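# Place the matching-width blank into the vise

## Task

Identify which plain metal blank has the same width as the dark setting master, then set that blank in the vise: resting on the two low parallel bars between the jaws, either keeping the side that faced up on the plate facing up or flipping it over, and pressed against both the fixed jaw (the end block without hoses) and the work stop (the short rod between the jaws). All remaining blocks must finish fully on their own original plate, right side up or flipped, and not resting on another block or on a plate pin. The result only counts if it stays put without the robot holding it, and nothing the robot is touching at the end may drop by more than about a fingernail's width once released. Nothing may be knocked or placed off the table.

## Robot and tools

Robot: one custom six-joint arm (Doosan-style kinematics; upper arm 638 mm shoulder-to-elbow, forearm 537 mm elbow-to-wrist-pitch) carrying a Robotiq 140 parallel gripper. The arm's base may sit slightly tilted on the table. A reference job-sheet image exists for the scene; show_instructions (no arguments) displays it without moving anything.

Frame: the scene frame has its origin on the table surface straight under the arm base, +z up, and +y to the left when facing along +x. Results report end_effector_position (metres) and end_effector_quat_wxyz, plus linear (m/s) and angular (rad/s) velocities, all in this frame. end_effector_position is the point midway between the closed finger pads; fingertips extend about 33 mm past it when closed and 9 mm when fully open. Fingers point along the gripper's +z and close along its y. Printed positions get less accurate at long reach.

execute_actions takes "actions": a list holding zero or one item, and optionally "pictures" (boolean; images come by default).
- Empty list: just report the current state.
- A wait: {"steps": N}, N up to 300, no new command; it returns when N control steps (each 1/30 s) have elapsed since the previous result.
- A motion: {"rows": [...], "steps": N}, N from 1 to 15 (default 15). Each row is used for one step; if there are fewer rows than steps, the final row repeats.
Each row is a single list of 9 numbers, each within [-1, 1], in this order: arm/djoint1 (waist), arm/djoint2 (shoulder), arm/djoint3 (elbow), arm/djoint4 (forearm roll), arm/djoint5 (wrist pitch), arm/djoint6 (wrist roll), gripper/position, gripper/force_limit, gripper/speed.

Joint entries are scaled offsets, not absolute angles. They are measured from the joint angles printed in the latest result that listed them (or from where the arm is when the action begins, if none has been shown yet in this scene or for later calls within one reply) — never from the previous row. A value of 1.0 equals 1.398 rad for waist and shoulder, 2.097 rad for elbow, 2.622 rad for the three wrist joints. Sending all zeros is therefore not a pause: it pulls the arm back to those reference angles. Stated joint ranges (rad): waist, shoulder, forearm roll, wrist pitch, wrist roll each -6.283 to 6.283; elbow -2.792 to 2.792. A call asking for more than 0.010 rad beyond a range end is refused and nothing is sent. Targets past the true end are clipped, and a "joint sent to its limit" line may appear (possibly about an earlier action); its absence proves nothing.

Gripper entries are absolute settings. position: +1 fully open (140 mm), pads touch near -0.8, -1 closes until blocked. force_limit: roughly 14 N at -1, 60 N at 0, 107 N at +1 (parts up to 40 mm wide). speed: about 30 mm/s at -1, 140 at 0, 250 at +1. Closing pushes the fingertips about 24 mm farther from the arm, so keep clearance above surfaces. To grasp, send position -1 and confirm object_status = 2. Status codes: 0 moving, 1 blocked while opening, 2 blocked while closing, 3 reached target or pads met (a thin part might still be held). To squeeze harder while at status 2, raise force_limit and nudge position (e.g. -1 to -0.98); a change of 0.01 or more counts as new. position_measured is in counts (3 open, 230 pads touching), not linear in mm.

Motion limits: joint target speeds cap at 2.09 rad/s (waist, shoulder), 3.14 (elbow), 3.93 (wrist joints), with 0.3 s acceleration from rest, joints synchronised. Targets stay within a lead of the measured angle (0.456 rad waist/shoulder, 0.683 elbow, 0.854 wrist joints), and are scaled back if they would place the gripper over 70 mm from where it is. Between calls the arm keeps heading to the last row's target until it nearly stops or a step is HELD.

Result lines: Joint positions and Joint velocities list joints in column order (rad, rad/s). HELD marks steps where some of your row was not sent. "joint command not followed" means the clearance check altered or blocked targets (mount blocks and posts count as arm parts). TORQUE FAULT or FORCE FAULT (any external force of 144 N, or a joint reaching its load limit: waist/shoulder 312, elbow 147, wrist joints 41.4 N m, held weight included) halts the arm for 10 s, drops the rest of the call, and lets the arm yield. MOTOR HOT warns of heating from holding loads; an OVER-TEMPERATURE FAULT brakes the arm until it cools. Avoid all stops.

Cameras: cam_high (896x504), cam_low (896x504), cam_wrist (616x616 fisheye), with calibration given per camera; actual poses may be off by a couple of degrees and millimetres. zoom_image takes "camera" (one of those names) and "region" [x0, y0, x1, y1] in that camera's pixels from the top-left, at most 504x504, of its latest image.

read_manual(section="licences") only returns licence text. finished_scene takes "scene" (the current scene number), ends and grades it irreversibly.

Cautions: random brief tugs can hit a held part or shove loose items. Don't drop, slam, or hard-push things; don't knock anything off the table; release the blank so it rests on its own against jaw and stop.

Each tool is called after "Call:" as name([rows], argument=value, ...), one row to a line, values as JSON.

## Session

Call:
execute_actions(actions=[])

Scene clock: 0.00 s of 6600.00 s.
end_effector_position=(+0.8148, +0.3006, +0.1461) position_measured=3 object_status=3 end_effector_quat_wxyz=(-0.643, +0.758, -0.065, -0.086) end_effector_velocity=(-0.001, +0.000, -0.002) end_effector_angular_velocity=(+0.000, +0.003, +0.001)
Joint positions: [-0.068  0.92   1.579  1.378  1.515  0.858]
Joint velocities: [0.001 0.002 0.    0.    0.    0.001]
camera_calibration (this result's frames):
cam_wrist: T_world_to_cam=[[-0.0900695, -0.124267, -0.988152, 0.260548], [-0.926198, -0.354291, 0.128977, 0.863221], [-0.366121, 0.926842, -0.0831854, 0.200529], [0, 0, 0, 1]] pos_world=[0.896399, 0.15235, 0.162806]

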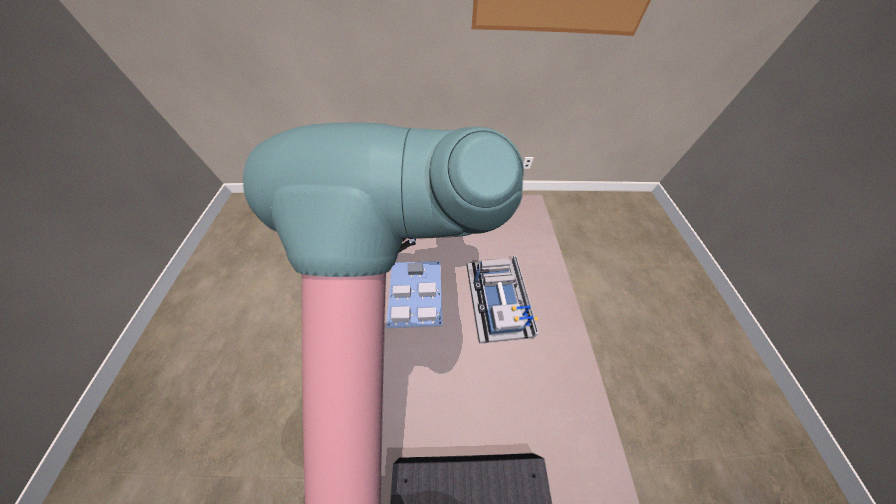

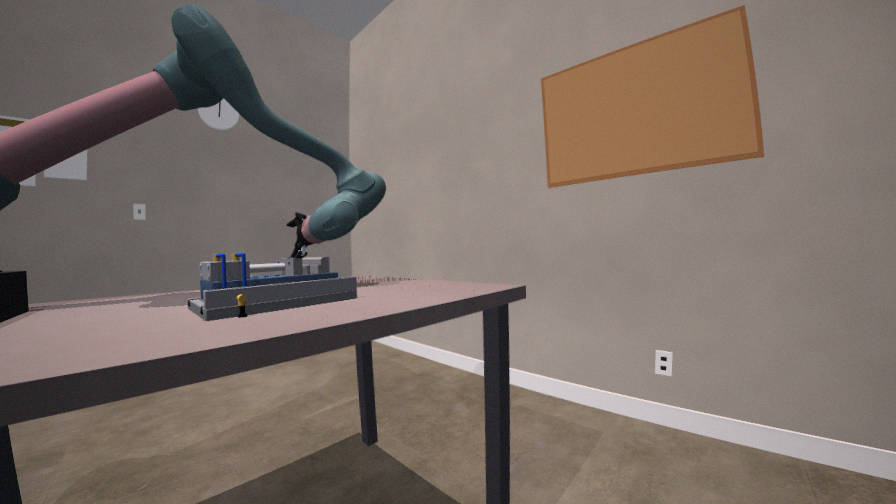

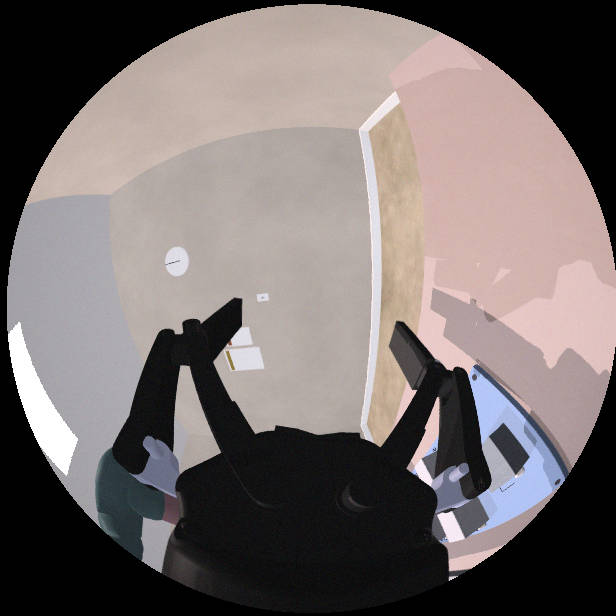

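Call:
zoom_image(camera="cam_high", region=[380, 255, 460, 340])

Call:
zoom_image(camera="cam_high", region=[460, 250, 545, 350])

Region (380, 255, 460, 340) of cam_high's 896x504 image, scaled by 5.929, with more detail than that image has; it fills the left 474 columns of this view, and the rest is white.

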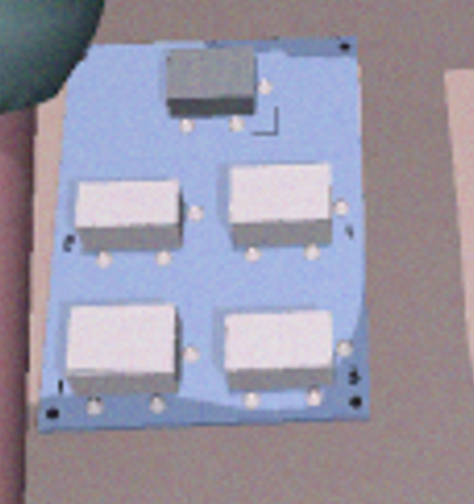

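Region (460, 250, 545, 350) of cam_high's 896x504 image, scaled by 5.040, with more detail than that image has; it fills the left 428 columns of this view, and the rest is white.

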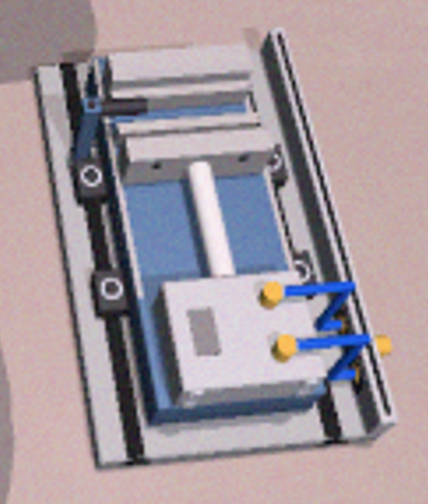

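Call:
execute_actions([
  {"rows": [[0.1544,-0.28981,0.03837,-0.13,-0.05,-0.07,0.0,-0.5,0],[0.1544,-0.28981,0.03837,-0.13,-0.05,-0.07,0.0,-0.5,0],[0.1544,-0.28981,0.03837,-0.13,-0.05,-0.07,0.0,-0.5,0],[0.1544,-0.28981,0.03837,-0.13,-0.05,-0.07,0.0,-0.5,0],[0.1544,-0.28981,0.03837,-0.13,-0.05,-0.07,0.0,-0.5,0],[0.1544,-0.28981,0.03837,-0.13,-0.05,-0.07,0.0,-0.5,0],[0.1544,-0.28981,0.03837,-0.13,-0.05,-0.07,0.0,-0.5,0],[0.1544,-0.28981,0.03837,-0.13,-0.05,-0.07,0.0,-0.5,0],[0.1544,-0.28981,0.03837,-0.13,-0.05,-0.07,0.0,-0.5,0],[0.1544,-0.28981,0.03837,-0.13,-0.05,-0.07,0.0,-0.5,0],[0.1544,-0.28981,0.03837,-0.2,-0.08,-0.105,0.0,-0.5,0],[0.1544,-0.28981,0.03837,-0.28,-0.11,-0.148,0.0,-0.5,0],[0.1544,-0.28981,0.03837,-0.36,-0.143,-0.19,0.0,-0.5,0],[0.1544,-0.28981,0.03837,-0.44,-0.175,-0.232,0.0,-0.5,0],[0.1544,-0.28981,0.03837,-0.5256,-0.20889,-0.277,0.0,-0.5,0]], "steps": 15},
], pictures=false)

Call:
execute_actions([
  {"steps": 36},
])

Scene clock: 73.83 s of 6600.00 s.
end_effector_position=(+0.6980, +0.3747, +0.2516) position_measured=104 object_status=0 end_effector_quat_wxyz=(-0.490, +0.843, +0.219, -0.017) end_effector_velocity=(-0.195, -0.276, -0.324) end_effector_angular_velocity=(-1.679, -1.854, +1.471)
Joint positions: [0.093 0.615 1.638 1.022 1.376 0.667]
Joint velocities: [ 0.181 -0.399  0.07  -2.021 -0.849 -1.11 ]
Steps of this call (steps 1 to 90: nothing new was sent; then 70.33 s passed at rest; steps 91 to 105: all 15 steps of this action). Readings (joint positions | what the end effector reports):
91: [-0.068 0.920 1.579 1.378 1.515 0.858] | position_measured=3 object_status=0
92: [-0.066 0.916 1.579 1.376 1.514 0.856] | position_measured=6 object_status=0
94: [-0.050 0.887 1.585 1.350 1.504 0.843] | position_measured=21 object_status=0
98: [0.003 0.786 1.605 1.266 1.472 0.797] | position_measured=51 object_status=0
105: the state above

Scene clock: 75.03 s of 6600.00 s.
end_effector_position=(+0.7443, +0.1410, +0.1605) position_measured=129 object_status=3 end_effector_quat_wxyz=(-0.000, +0.704, +0.710, +0.001) end_effector_velocity=(+0.001, +0.000, +0.001) end_effector_angular_velocity=(+0.000, -0.002, +0.001)
Joint positions: [0.148 0.514 1.659 0.001 0.967 0.132]
Joint velocities: [ 0.    -0.001 -0.001  0.    -0.    -0.001]
Steps of this call (steps 1 to 36: the robot went on to your last target). Readings (joint positions | what the end effector reports):
1: [0.098 0.606 1.640 0.957 1.345 0.628] | position_measured=112 object_status=0
2: [0.101 0.601 1.642 0.899 1.316 0.589] | position_measured=120 object_status=0
4: [0.107 0.589 1.644 0.788 1.267 0.525] | position_measured=129 object_status=0
8: [0.119 0.568 1.648 0.563 1.181 0.412] | position_measured=129 object_status=0
36: the state above
camera_calibration (this result's frames):
cam_wrist: T_world_to_cam=[[0.99054, 0.131886, -0.0379156, -0.744287], [0.137016, -0.935168, 0.326632, -0.00167497], [0.00762058, -0.328737, -0.944391, 0.360939], [0, 0, 0, 1]] pos_world=[0.734725, 0.215248, 0.313194]

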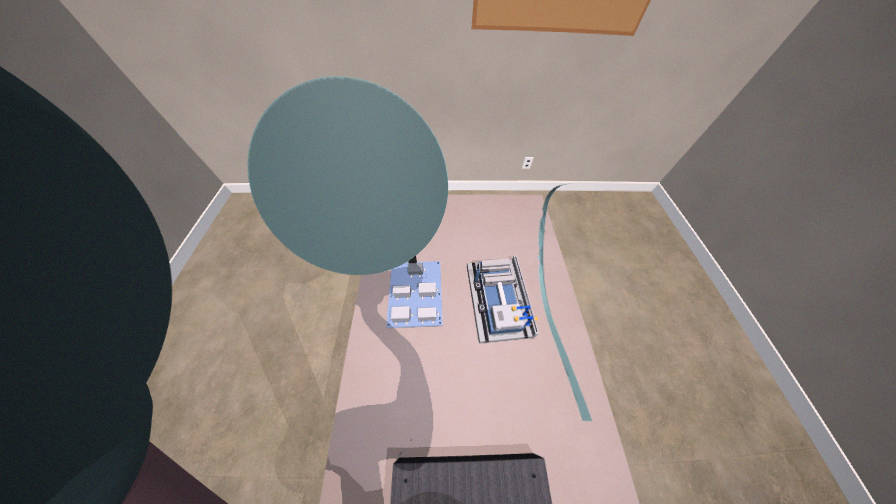

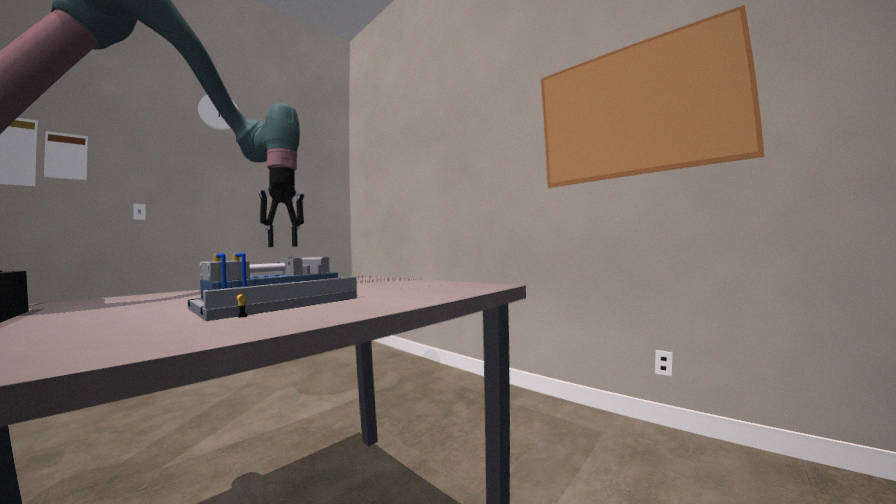

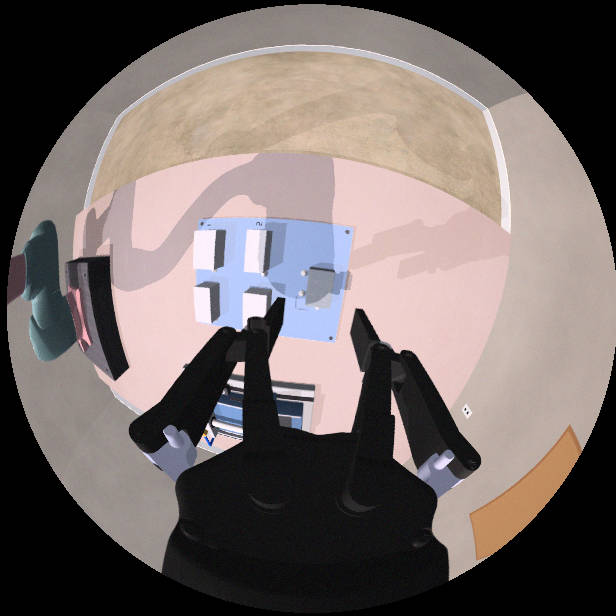

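Call:
zoom_image(camera="cam_wrist", region=[270, 220, 380, 350])

Call:
zoom_image(camera="cam_wrist", region=[185, 210, 305, 340])

Region (270, 220, 380, 350) of cam_wrist's 616x616 image, scaled by 3.877, with more detail than that image has; it fills the left 426 columns of this view, and the rest is white.

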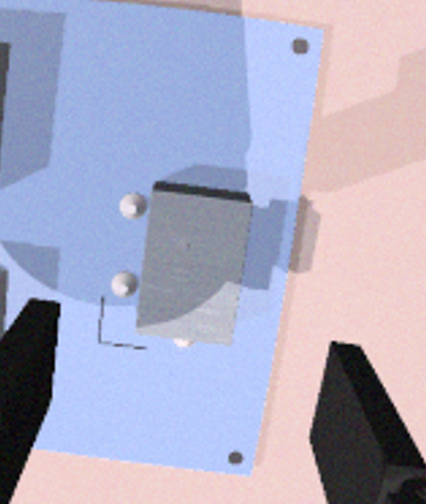

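Region (185, 210, 305, 340) of cam_wrist's 616x616 image, scaled by 3.877, with more detail than that image has; it fills the left 465 columns of this view, and the rest is white.

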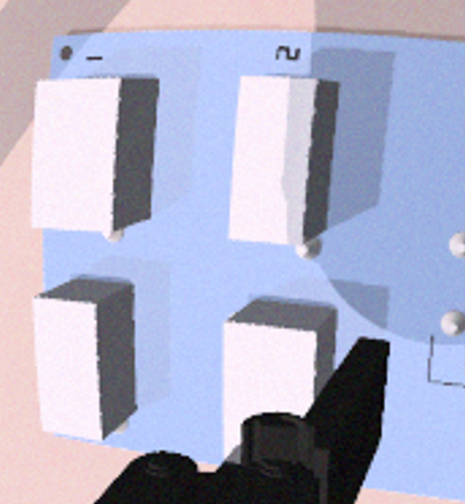

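Call:
execute_actions([
  {"rows": [[0.0004,0.008,0.003,-0.0004,-0.0066,-0.0001,0.0,-0.5,0],[0.0008,0.019,0.007,-0.0004,-0.0158,-0.0002,0.0,-0.5,0],[0.0012,0.031,0.0115,-0.0004,-0.0257,-0.0003,0.0,-0.5,0],[0.0016,0.043,0.016,-0.0004,-0.0357,-0.0004,0.0,-0.5,0],[0.002,0.054,0.02,-0.0004,-0.0448,-0.0005,0.0,-0.5,0],[0.0024,0.064,0.0237,-0.0004,-0.0531,-0.0006,0.0,-0.5,0],[0.00278,0.071,0.0263,-0.0004,-0.0589,-0.0007,0.0,-0.5,0],[0.00278,0.0755,0.028,-0.0004,-0.0626,-0.00081,0.0,-0.5,0],[0.00278,0.07807,0.02896,-0.0004,-0.06478,-0.00081,0.0,-0.5,0]], "steps": 15},
])

Call:
zoom_image(camera="cam_wrist", region=[270, 260, 380, 370])

Scene clock: 115.87 s of 6600.00 s.
end_effector_position=(+0.7447, +0.1438, +0.0529) position_measured=129 object_status=3 end_effector_quat_wxyz=(+0.000, +0.701, +0.713, +0.000) end_effector_velocity=(+0.000, -0.000, -0.001) end_effector_angular_velocity=(+0.000, -0.000, -0.000)
Joint positions: [ 0.152  0.623  1.72  -0.001  0.797  0.13 ]
Joint velocities: [-0.     0.     0.001  0.    -0.001  0.   ]
Steps of this call (steps 1 to 15: the robot went on to your last target; steps 16 to 90: nothing new was sent; then 37.33 s passed at rest; steps 91 to 105: all 15 steps of this action). Readings (joint positions | what the end effector reports):
91: [0.148 0.515 1.659 0.001 0.967 0.132] | position_measured=129 object_status=3
92: [0.148 0.517 1.661 0.000 0.962 0.132] | position_measured=129 object_status=3
94: [0.149 0.537 1.672 -0.000 0.932 0.131] | position_measured=129 object_status=3
98: [0.151 0.594 1.703 -0.001 0.844 0.130] | position_measured=129 object_status=3
105: the state above
camera_calibration (this result's frames):
cam_wrist: T_world_to_cam=[[0.989646, 0.138532, -0.0375557, -0.749471], [0.143163, -0.933952, 0.327473, 0.031218], [0.0102901, -0.329459, -0.944114, 0.258304], [0, 0, 0, 1]] pos_world=[0.734583, 0.218082, 0.205498]

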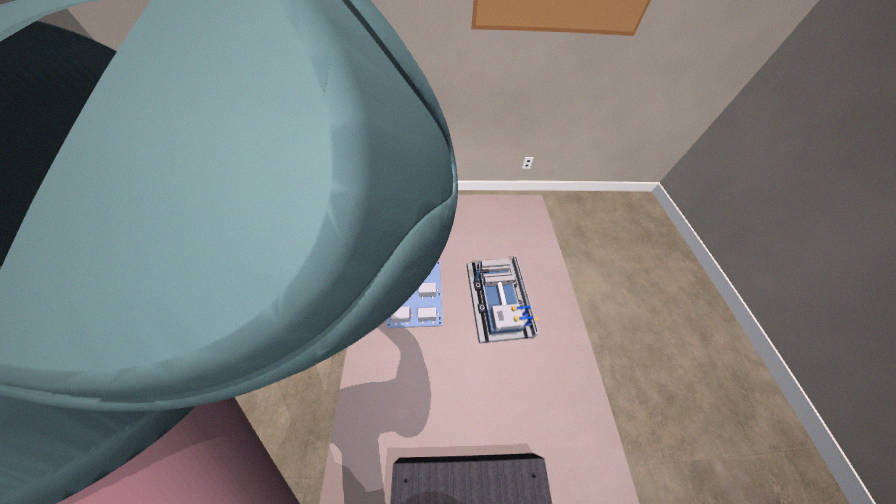

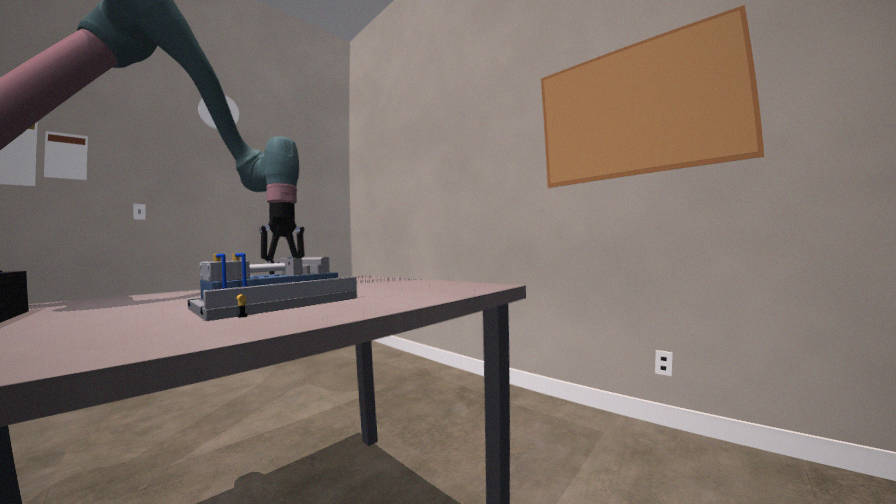

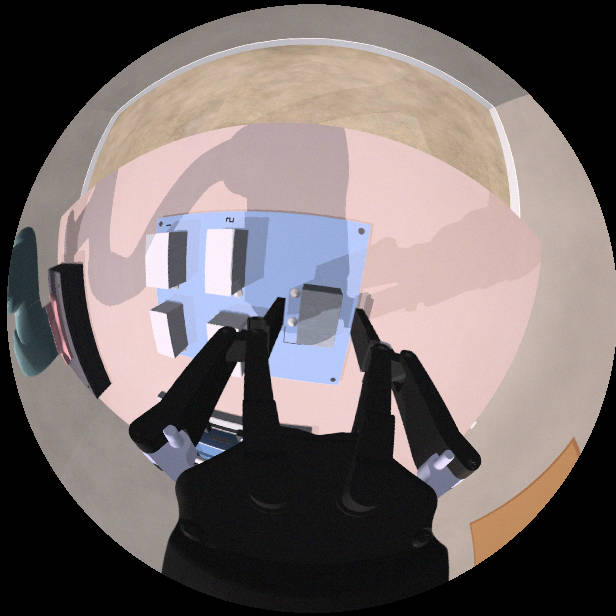

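Region (270, 260, 380, 370) of cam_wrist's 616x616 image, scaled by 4.582, with more detail than that image has.

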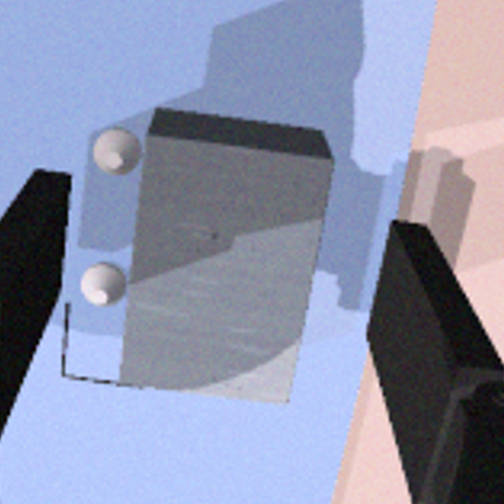

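Call:
execute_actions([
  {"rows": [[0,0,0,0,0,0,-1,-0.5,-0.6]], "steps": 15},
], pictures=false)

Call:
execute_actions([
  {"steps": 8},
])

Call:
zoom_image(camera="cam_wrist", region=[270, 260, 380, 370])

Scene clock: 124.03 s of 6600.00 s.
end_effector_position=(+0.7446, +0.1438, +0.0528) position_measured=178 object_status=0 end_effector_quat_wxyz=(+0.000, +0.701, +0.713, +0.000) end_effector_velocity=(+0.000, -0.000, +0.001) end_effector_angular_velocity=(+0.000, -0.002, -0.000)
Joint positions: [ 0.152  0.623  1.72  -0.     0.797  0.13 ]
Joint velocities: [-0.    -0.001  0.    -0.    -0.    -0.   ]
Steps of this call (steps 1 to 15: the robot went on to your last target; steps 16 to 90: nothing new was sent; then 4.67 s passed at rest; steps 91 to 105: all 15 steps of this action). Readings (joint positions | what the end effector reports):
91: [0.152 0.624 1.720 -0.000 0.797 0.130] | position_measured=129 object_status=0
92: [0.152 0.624 1.720 -0.000 0.797 0.130] | position_measured=130 object_status=0
94: [0.152 0.624 1.720 -0.000 0.797 0.130] | position_measured=138 object_status=0
98: [0.152 0.623 1.720 -0.000 0.797 0.130] | position_measured=154 object_status=0
105: the state above

Scene clock: 124.30 s of 6600.00 s.
end_effector_position=(+0.7447, +0.1438, +0.0529) position_measured=178 object_status=2 end_effector_quat_wxyz=(+0.000, +0.701, +0.713, +0.000) end_effector_velocity=(+0.000, +0.000, +0.001) end_effector_angular_velocity=(-0.000, -0.001, +0.001)
Joint positions: [ 0.152  0.623  1.72  -0.001  0.798  0.13 ]
Joint velocities: [ 0.001 -0.001  0.    -0.    -0.    -0.   ]
Steps of this call (steps 1 to 8: the robot went on to your last target). Readings (joint positions | what the end effector reports):
1: [0.152 0.623 1.720 -0.000 0.797 0.130] | position_measured=178 object_status=0
2: [0.152 0.623 1.720 -0.000 0.797 0.130] | position_measured=178 object_status=0
4: [0.152 0.623 1.720 -0.000 0.797 0.130] | position_measured=178 object_status=2
8: the state above
camera_calibration (this result's frames):
cam_wrist: T_world_to_cam=[[0.98965, 0.138488, -0.037593, -0.749417], [0.143134, -0.933968, 0.327439, 0.031243], [0.0102358, -0.329431, -0.944124, 0.258348], [0, 0, 0, 1]] pos_world=[0.734545, 0.218073, 0.20551]

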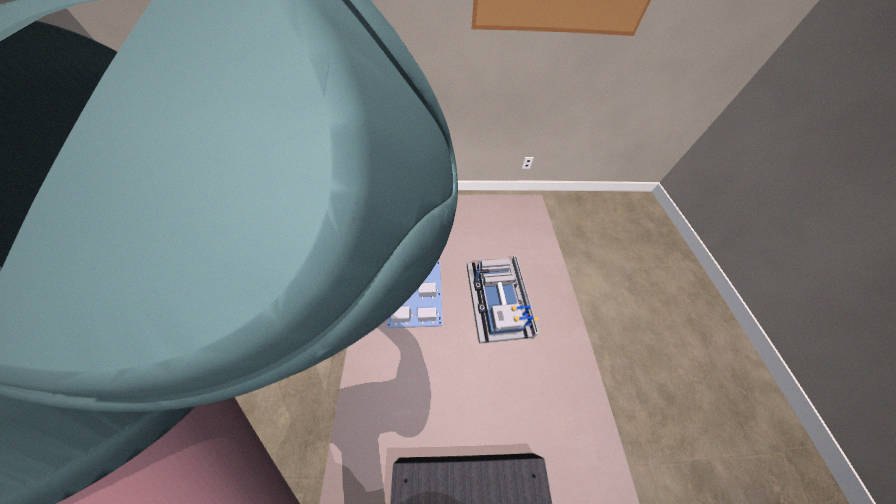

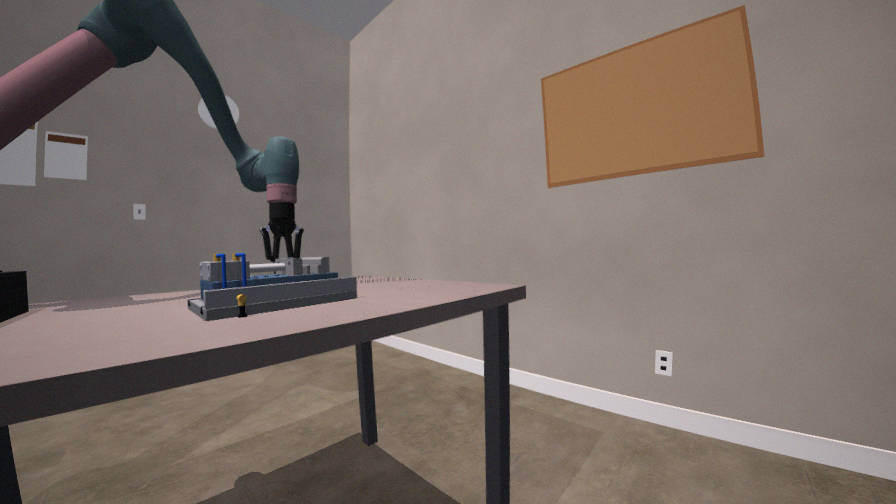

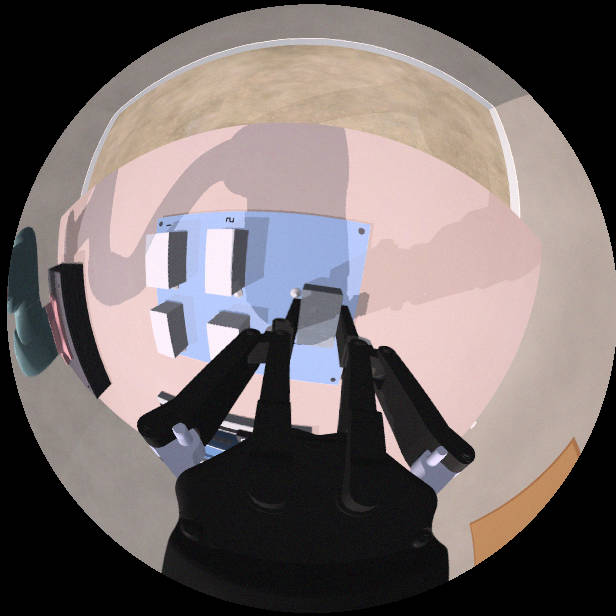

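Region (270, 260, 380, 370) of cam_wrist's 616x616 image, scaled by 4.582, with more detail than that image has.

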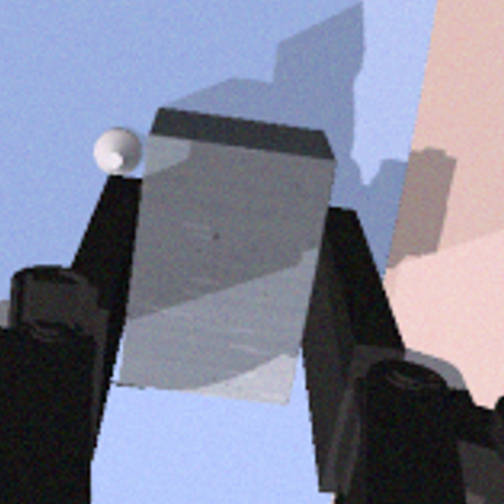

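Call:
execute_actions([
  {"rows": [[0,0,0,0,0,0,0.0,-0.5,0],[0,0,0,0,0,0,0.0,-0.5,0],[0,0,0,0,0,0,0.0,-0.5,0],[0,-0.02846,-0.00842,0,0.0219,0,0.0,-0.5,0],[0,-0.02846,-0.00842,0,0.0219,0,0.0,-0.5,0],[0,-0.02846,-0.00842,0,0.0219,0,0.0,-0.5,0],[0,-0.02846,-0.00842,0,0.0219,0,0.0,-0.5,0],[0,-0.02846,-0.00842,0,0.0219,0,0.0,-0.5,0],[0,-0.02846,-0.00842,0,0.0219,0,0.0,-0.5,0],[0,-0.02846,-0.00842,0,0.0219,0,0.0,-0.5,0],[-0.0367,-0.10769,0.08818,0,-0.0131,-0.02605,0.0,-0.5,0]], "steps": 15},
], pictures=false)

Call:
execute_actions([
  {"steps": 14},
])

Call:
zoom_image(camera="cam_wrist", region=[270, 250, 390, 370])

Scene clock: 171.27 s of 6600.00 s.
end_effector_position=(+0.7087, +0.1224, +0.0904) position_measured=129 object_status=3 end_effector_quat_wxyz=(+0.001, +0.699, +0.715, +0.001) end_effector_velocity=(-0.501, -0.269, +0.005) end_effector_angular_velocity=(-0.006, +0.040, +0.085)
Joint positions: [ 0.13   0.536  1.789 -0.001  0.813  0.1  ]
Joint velocities: [-0.286 -0.621  1.126 -0.    -0.464 -0.37 ]
Steps of this call (steps 1 to 15: the robot went on to your last target; steps 16 to 90: nothing new was sent; then 43.47 s passed at rest; steps 91 to 105: all 15 steps of this action). Readings (joint positions | what the end effector reports):
91: [0.152 0.623 1.720 -0.001 0.798 0.130] | position_measured=178 object_status=0
92: [0.152 0.623 1.720 -0.001 0.797 0.130] | position_measured=178 object_status=0
94: [0.152 0.623 1.720 -0.001 0.797 0.130] | position_measured=160 object_status=0
98: [0.152 0.586 1.703 -0.001 0.850 0.130] | position_measured=131 object_status=0
105: the state above

Scene clock: 171.73 s of 6600.00 s.
end_effector_position=(+0.6564, +0.0964, +0.0899) position_measured=129 object_status=3 end_effector_quat_wxyz=(+0.000, +0.695, +0.719, +0.000) end_effector_velocity=(+0.001, +0.001, +0.001) end_effector_angular_velocity=(+0.000, -0.002, +0.001)
Joint positions: [ 0.1    0.473  1.905 -0.001  0.763  0.061]
Joint velocities: [ 0.001 -0.    -0.001 -0.    -0.    -0.   ]
Steps of this call (steps 1 to 14: the robot went on to your last target). Readings (joint positions | what the end effector reports):
1: [0.121 0.516 1.825 -0.001 0.798 0.088] | position_measured=129 object_status=3
2: [0.113 0.499 1.857 -0.001 0.784 0.078] | position_measured=129 object_status=3
4: [0.102 0.477 1.897 -0.001 0.767 0.064] | position_measured=129 object_status=3
8: [0.101 0.473 1.904 -0.001 0.763 0.061] | position_measured=129 object_status=3
14: the state above
camera_calibration (this result's frames):
cam_wrist: T_world_to_cam=[[0.98715, 0.155301, -0.0376403, -0.654126], [0.159013, -0.931372, 0.327506, -0.0231117], [0.0158047, -0.329283, -0.944099, 0.274932], [0, 0, 0, 1]] pos_world=[0.64505, 0.170591, 0.242511]

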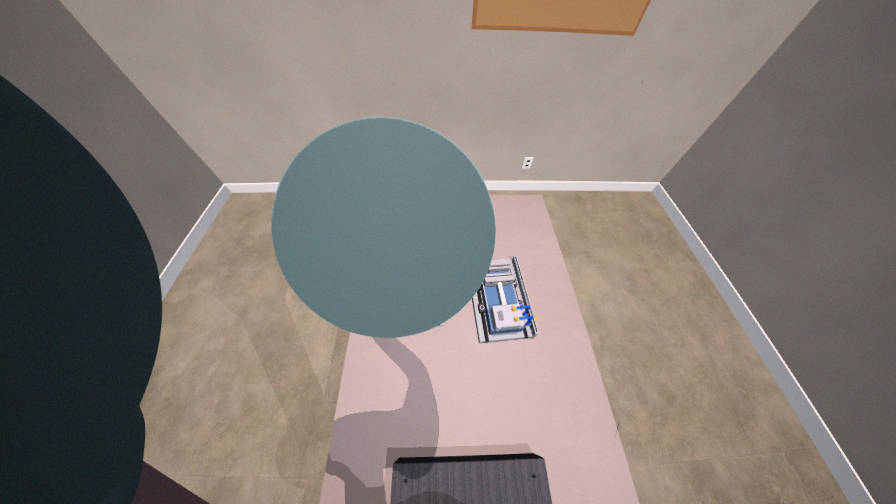

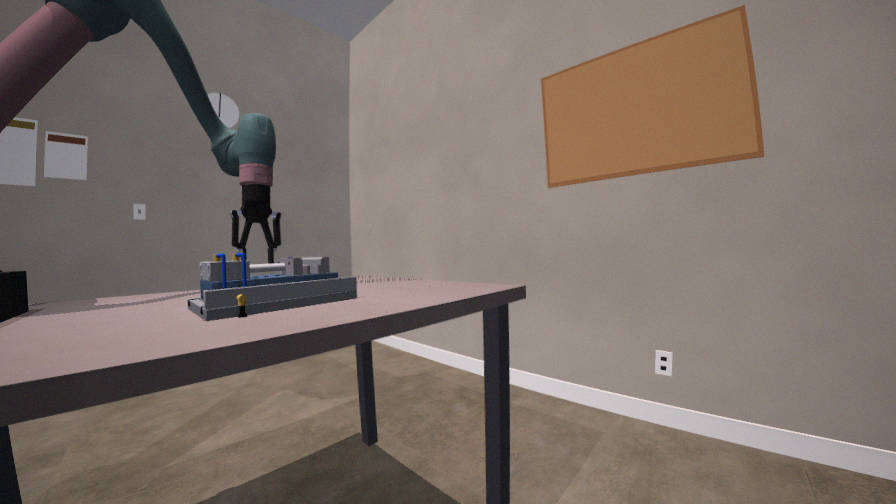

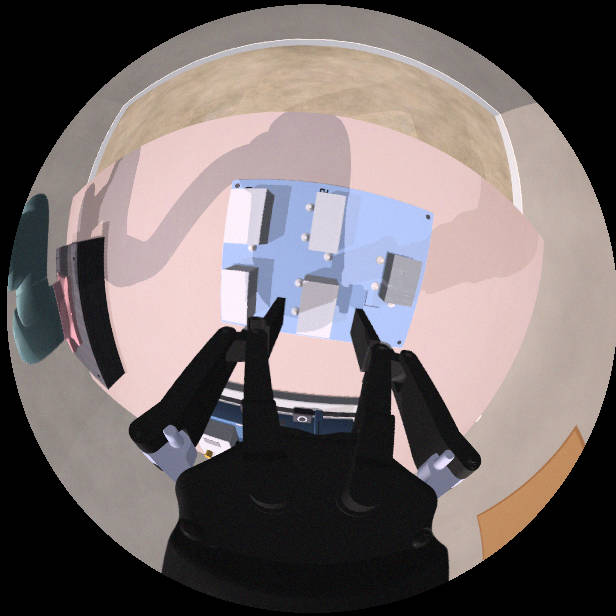

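Region (270, 250, 390, 370) of cam_wrist's 616x616 image, scaled by 4.200, with more detail than that image has.

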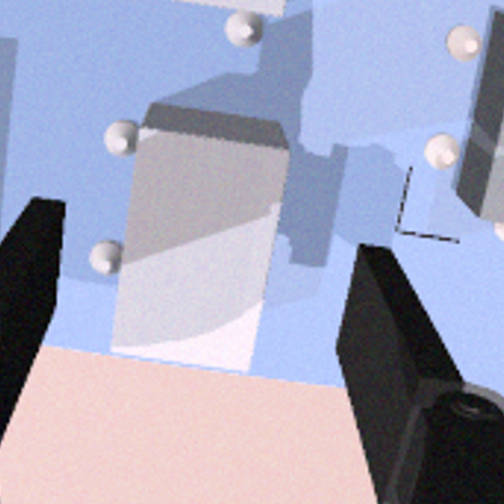

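Call:
execute_actions(actions=[])

Scene clock: 195.50 s of 6600.00 s.
end_effector_position=(+0.6564, +0.0964, +0.0899) position_measured=129 object_status=3 end_effector_quat_wxyz=(+0.000, +0.695, +0.719, +0.000) end_effector_velocity=(+0.000, -0.000, -0.001) end_effector_angular_velocity=(-0.000, +0.001, -0.000)
Joint positions: [ 0.1    0.473  1.905 -0.001  0.763  0.061]
Joint velocities: [-0.001  0.001 -0.    -0.    -0.    -0.   ]
Steps of this call (steps 1 to 30: the robot went on to your last target; steps 31 to 90: nothing new was sent; then 20.77 s passed at rest). Readings (joint positions | what the end effector reports):
1: [0.100 0.473 1.905 -0.001 0.763 0.061] | position_measured=129 object_status=3
2: [0.100 0.473 1.905 -0.001 0.763 0.061] | position_measured=129 object_status=3
4: [0.100 0.473 1.905 -0.001 0.763 0.061] | position_measured=129 object_status=3
8: [0.100 0.473 1.905 -0.001 0.763 0.061] | position_measured=129 object_status=3
90: the state above
The arm was judged still, so your last target was given up. Only a new action makes it travel on or press farther. Fingers that are still opening or closing keep moving.
camera_calibration (this result's frames):
cam_wrist: T_world_to_cam=[[0.987153, 0.15528, -0.0376389, -0.654107], [0.158993, -0.93138, 0.327493, -0.023099], [0.0157968, -0.32927, -0.944104, 0.274945], [0, 0, 0, 1]] pos_world=[0.645033, 0.170587, 0.242522]

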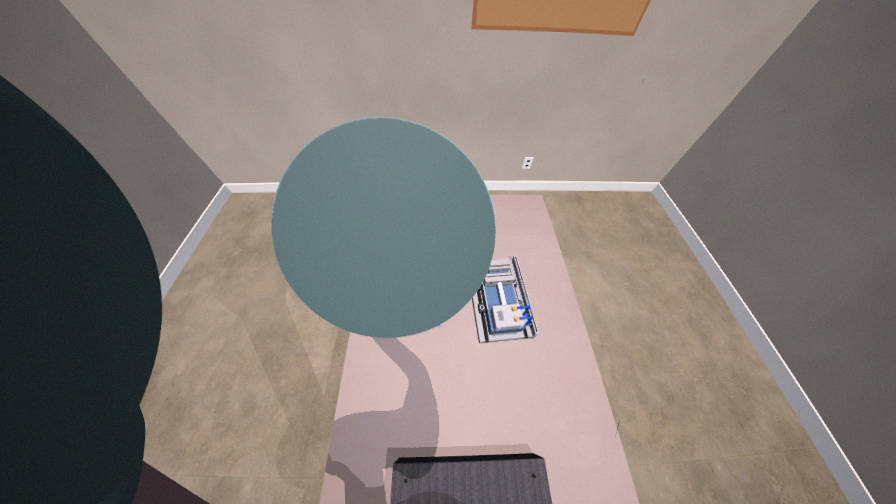

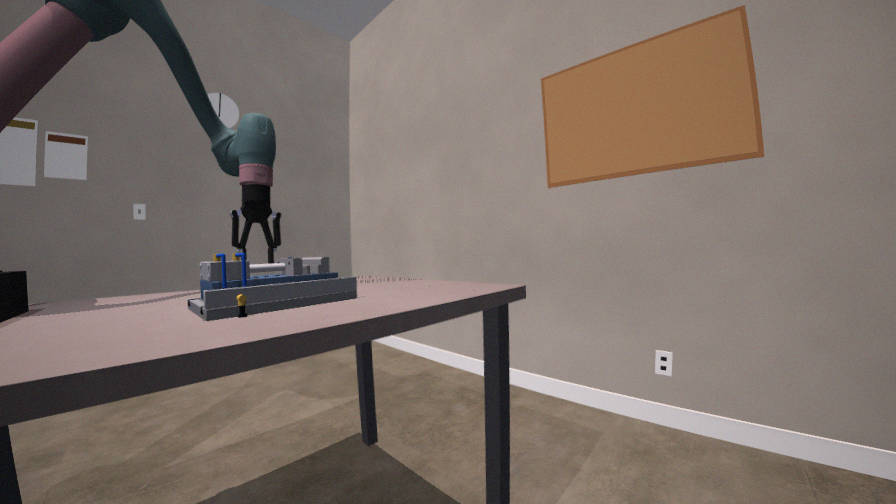

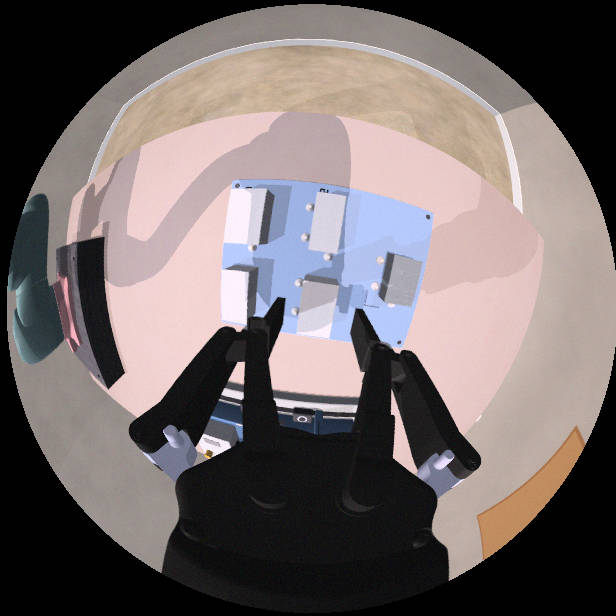

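Call:
execute_actions([
  {"rows": [[0,0.0025,0.0009,0,-0.002,0,0,-0.5,-0.6],[0,0.005,0.0017,0,-0.004,0,0,-0.5,-0.6],[0,0.008,0.0028,0,-0.0065,0,0,-0.5,-0.6],[0,0.011,0.0039,0,-0.009,0,0,-0.5,-0.6],[0,0.014,0.0049,0,-0.0114,0,0,-0.5,-0.6],[0,0.017,0.006,0,-0.0138,0,0,-0.5,-0.6],[0,0.02,0.007,0,-0.0163,0,0,-0.5,-0.6],[0,0.0225,0.0079,0,-0.0183,0,0,-0.5,-0.6],[0,0.02457,0.008619,0,-0.019991,0,0,-0.5,-0.6]], "steps": 15},
])

Scene clock: 210.30 s of 6600.00 s.
end_effector_position=(+0.6550, +0.0963, +0.0607) position_measured=129 object_status=3 end_effector_quat_wxyz=(+0.000, +0.695, +0.719, +0.000) end_effector_velocity=(-0.001, +0.000, -0.002) end_effector_angular_velocity=(-0.000, +0.002, +0.000)
Joint positions: [ 0.1    0.507  1.923 -0.     0.711  0.061]
Joint velocities: [ 0.     0.002  0.001  0.    -0.001 -0.   ]
Steps of this call (steps 1 to 90: nothing new was sent; then 11.30 s passed at rest; steps 91 to 105: all 15 steps of this action). Readings (joint positions | what the end effector reports):
91: [0.100 0.473 1.905 -0.001 0.763 0.061] | position_measured=129 object_status=3
92: [0.100 0.474 1.905 -0.000 0.761 0.061] | position_measured=129 object_status=3
94: [0.100 0.480 1.909 -0.000 0.752 0.061] | position_measured=129 object_status=3
98: [0.100 0.497 1.917 -0.000 0.727 0.061] | position_measured=129 object_status=3
105: the state above
camera_calibration (this result's frames):
cam_wrist: T_world_to_cam=[[0.987162, 0.155245, -0.0375446, -0.653776], [0.15893, -0.931408, 0.327444, -0.0133763], [0.0158647, -0.329208, -0.944124, 0.247333], [0, 0, 0, 1]] pos_world=[0.643585, 0.170461, 0.213347]

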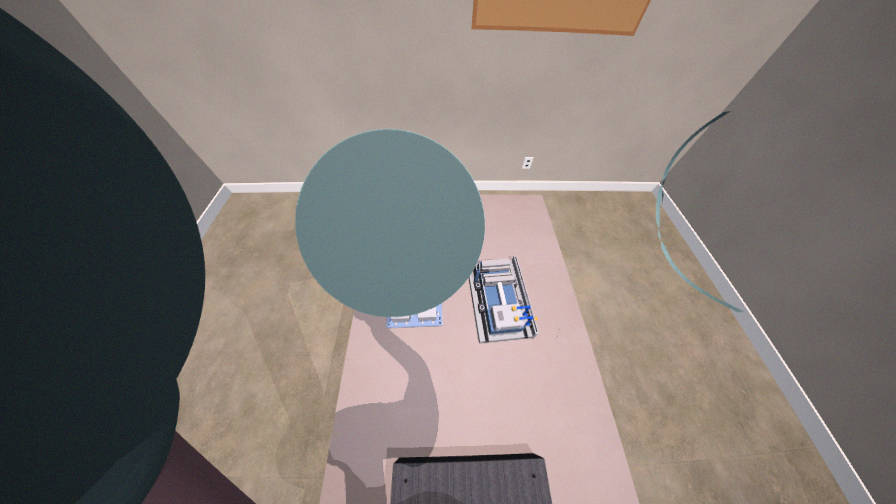

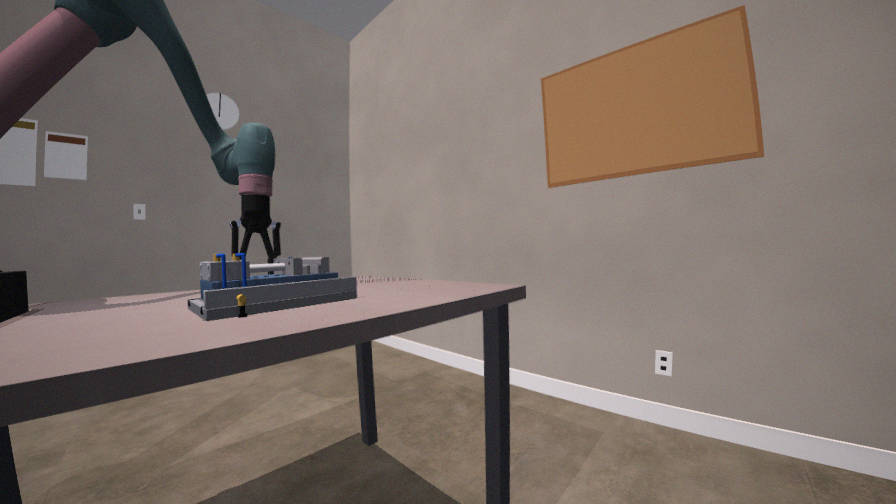

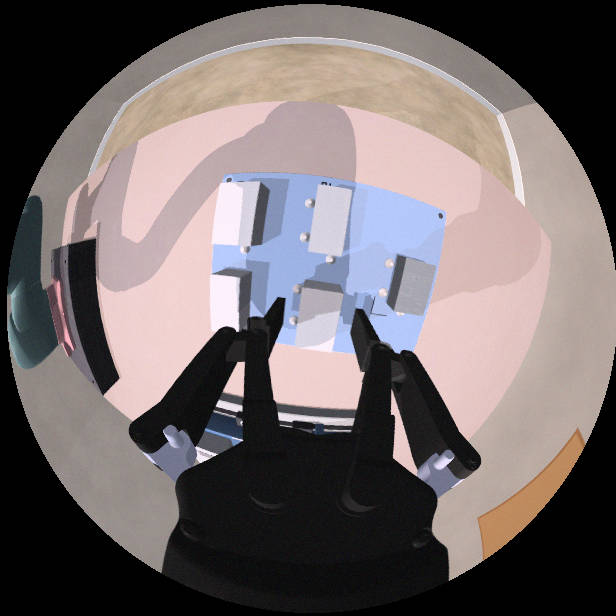

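Call:
execute_actions([
  {"rows": [[0,0,0,0,0,0,-1,-0.5,-0.6]], "steps": 15},
], pictures=false)

Call:
execute_actions([
  {"steps": 10},
])

Scene clock: 214.60 s of 6600.00 s.
end_effector_position=(+0.6549, +0.0963, +0.0607) position_measured=178 object_status=0 end_effector_quat_wxyz=(+0.000, +0.695, +0.719, +0.000) end_effector_velocity=(+0.001, -0.000, -0.001) end_effector_angular_velocity=(-0.000, +0.001, +0.001)
Joint positions: [ 0.1    0.507  1.923 -0.001  0.711  0.061]
Joint velocities: [-0.     0.002 -0.001  0.     0.    -0.001]
Steps of this call (steps 1 to 15: the robot went on to your last target; steps 16 to 90: nothing new was sent; then 0.80 s passed at rest; steps 91 to 105: all 15 steps of this action). Readings (joint positions | what the end effector reports):
91: [0.100 0.507 1.923 -0.001 0.711 0.061] | position_measured=129 object_status=0
92: [0.100 0.507 1.923 -0.001 0.711 0.061] | position_measured=130 object_status=0
94: [0.100 0.507 1.923 -0.001 0.711 0.061] | position_measured=138 object_status=0
98: [0.100 0.507 1.923 -0.001 0.711 0.061] | position_measured=154 object_status=0
105: the state above

Scene clock: 214.93 s of 6600.00 s.
end_effector_position=(+0.6549, +0.0963, +0.0607) position_measured=178 object_status=2 end_effector_quat_wxyz=(+0.000, +0.695, +0.719, +0.000) end_effector_velocity=(-0.002, -0.001, -0.001) end_effector_angular_velocity=(-0.000, +0.003, -0.001)
Joint positions: [ 0.1    0.507  1.923 -0.001  0.711  0.061]
Joint velocities: [-0.     0.     0.002 -0.     0.     0.   ]
Steps of this call (steps 1 to 10: the robot went on to your last target). Readings (joint positions | what the end effector reports):
1: [0.100 0.507 1.923 -0.001 0.711 0.061] | position_measured=178 object_status=0
2: [0.100 0.507 1.923 -0.001 0.711 0.061] | position_measured=178 object_status=0
4: [0.100 0.507 1.923 -0.001 0.711 0.061] | position_measured=178 object_status=2
8: [0.100 0.507 1.923 -0.001 0.711 0.061] | position_measured=178 object_status=2
10: the state above
camera_calibration (this result's frames):
cam_wrist: T_world_to_cam=[[0.987153, 0.155298, -0.0375738, -0.653745], [0.158989, -0.931386, 0.327479, -0.0134156], [0.015861, -0.329246, -0.944111, 0.247315], [0, 0, 0, 1]] pos_world=[0.643557, 0.170457, 0.213322]

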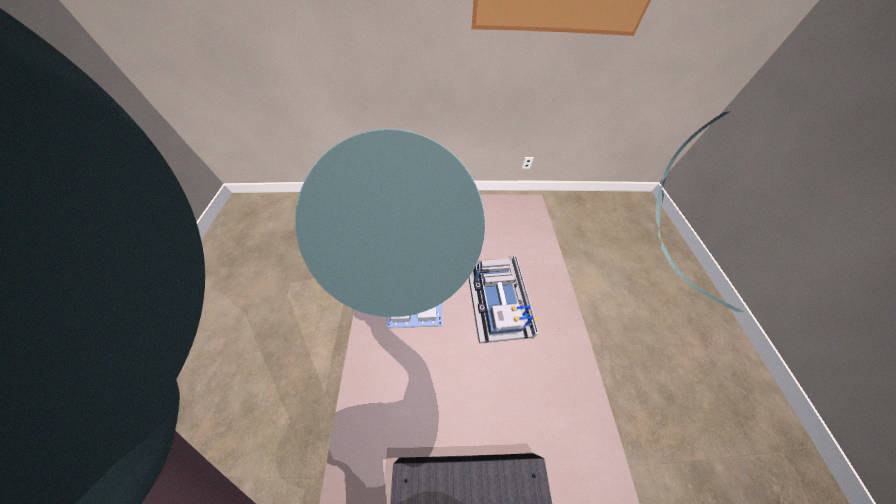

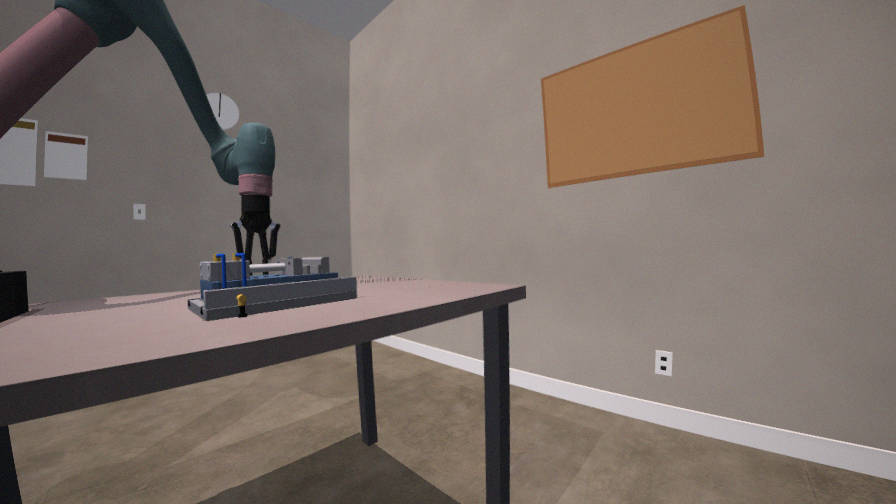

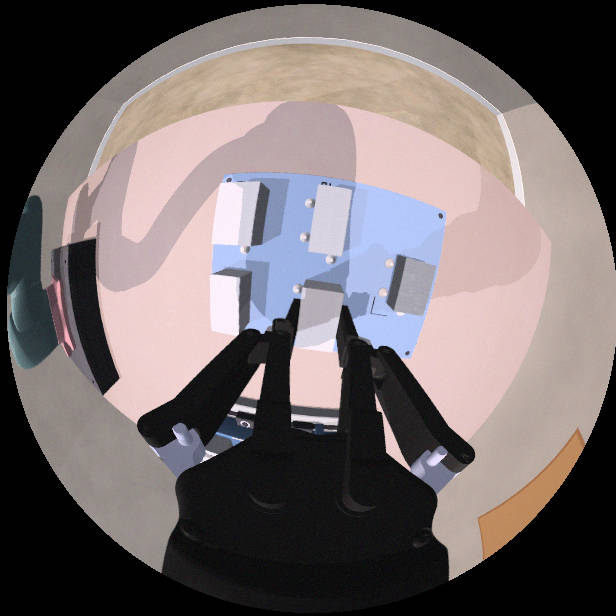

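Call:
execute_actions([
  {"rows": [[0,0,0,0,0,0,-0.98,0.4,-0.6],[0,0,0,0,0,0,-0.98,0.4,-0.6],[0,0,0,0,0,0,-0.98,0.4,-0.6],[0,0,0,0,0,0,-0.98,0.4,-0.6],[0,0,0,0,0,0,-0.98,0.4,-0.6],[0,0,0,0,0,0,-0.98,0.4,-0.6],[0,-0.003,-0.0012,0,0.0025,0,-0.98,0.4,-0.6],[0,-0.008,-0.0032,0,0.0068,0,-0.98,0.4,-0.6],[0,-0.016,-0.0063,0,0.0136,0,-0.98,0.4,-0.6],[0,-0.026,-0.0102,0,0.022,0,-0.98,0.4,-0.6],[0,-0.038,-0.015,0,0.0322,0,-0.98,0.4,-0.6],[0,-0.052,-0.0205,0,0.0441,0,-0.98,0.4,-0.6],[0,-0.068,-0.0268,0,0.0577,0,-0.98,0.4,-0.6],[0,-0.086,-0.0339,0,0.073,0,-0.98,0.4,-0.6],[0,-0.1033,-0.0407,0,0.08762,0,-0.98,0.4,-0.6]], "steps": 15},
], pictures=false)

Call:
zoom_image(camera="cam_high", region=[460, 250, 550, 350])

Scene clock: 242.87 s of 6600.00 s.
end_effector_position=(+0.6581, +0.0966, +0.1314) position_measured=181 object_status=2 end_effector_quat_wxyz=(+0.000, +0.695, +0.719, +0.000) end_effector_velocity=(-0.004, -0.001, +0.506) end_effector_angular_velocity=(-0.000, -0.005, -0.002)
Joint positions: [ 0.1    0.427  1.876 -0.     0.838  0.061]
Joint velocities: [-0.001 -0.562 -0.331 -0.     0.889  0.   ]
Steps of this call (steps 1 to 15: the robot went on to your last target; steps 16 to 90: nothing new was sent; then 24.43 s passed at rest; steps 91 to 105: all 15 steps of this action). Readings (joint positions | what the end effector reports):
91: [0.100 0.507 1.923 -0.000 0.711 0.061] | position_measured=178 object_status=0
92: [0.100 0.507 1.923 -0.000 0.711 0.061] | position_measured=181 object_status=0
94: [0.100 0.507 1.923 -0.000 0.711 0.061] | position_measured=181 object_status=0
98: [0.100 0.505 1.922 -0.000 0.713 0.061] | position_measured=181 object_status=2
105: the state above

Region (460, 250, 550, 350) of cam_high's 896x504 image, scaled by 5.040, with more detail than that image has; it fills the left 454 columns of this view, and the rest is white.

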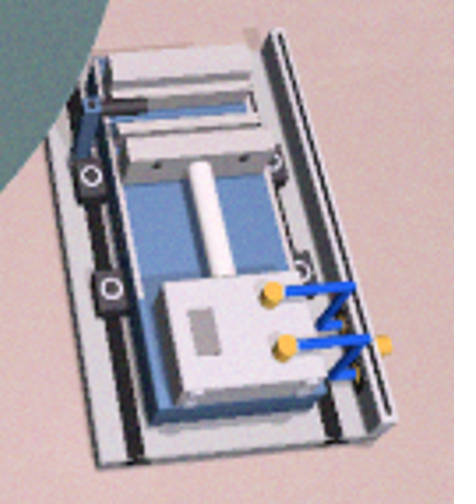

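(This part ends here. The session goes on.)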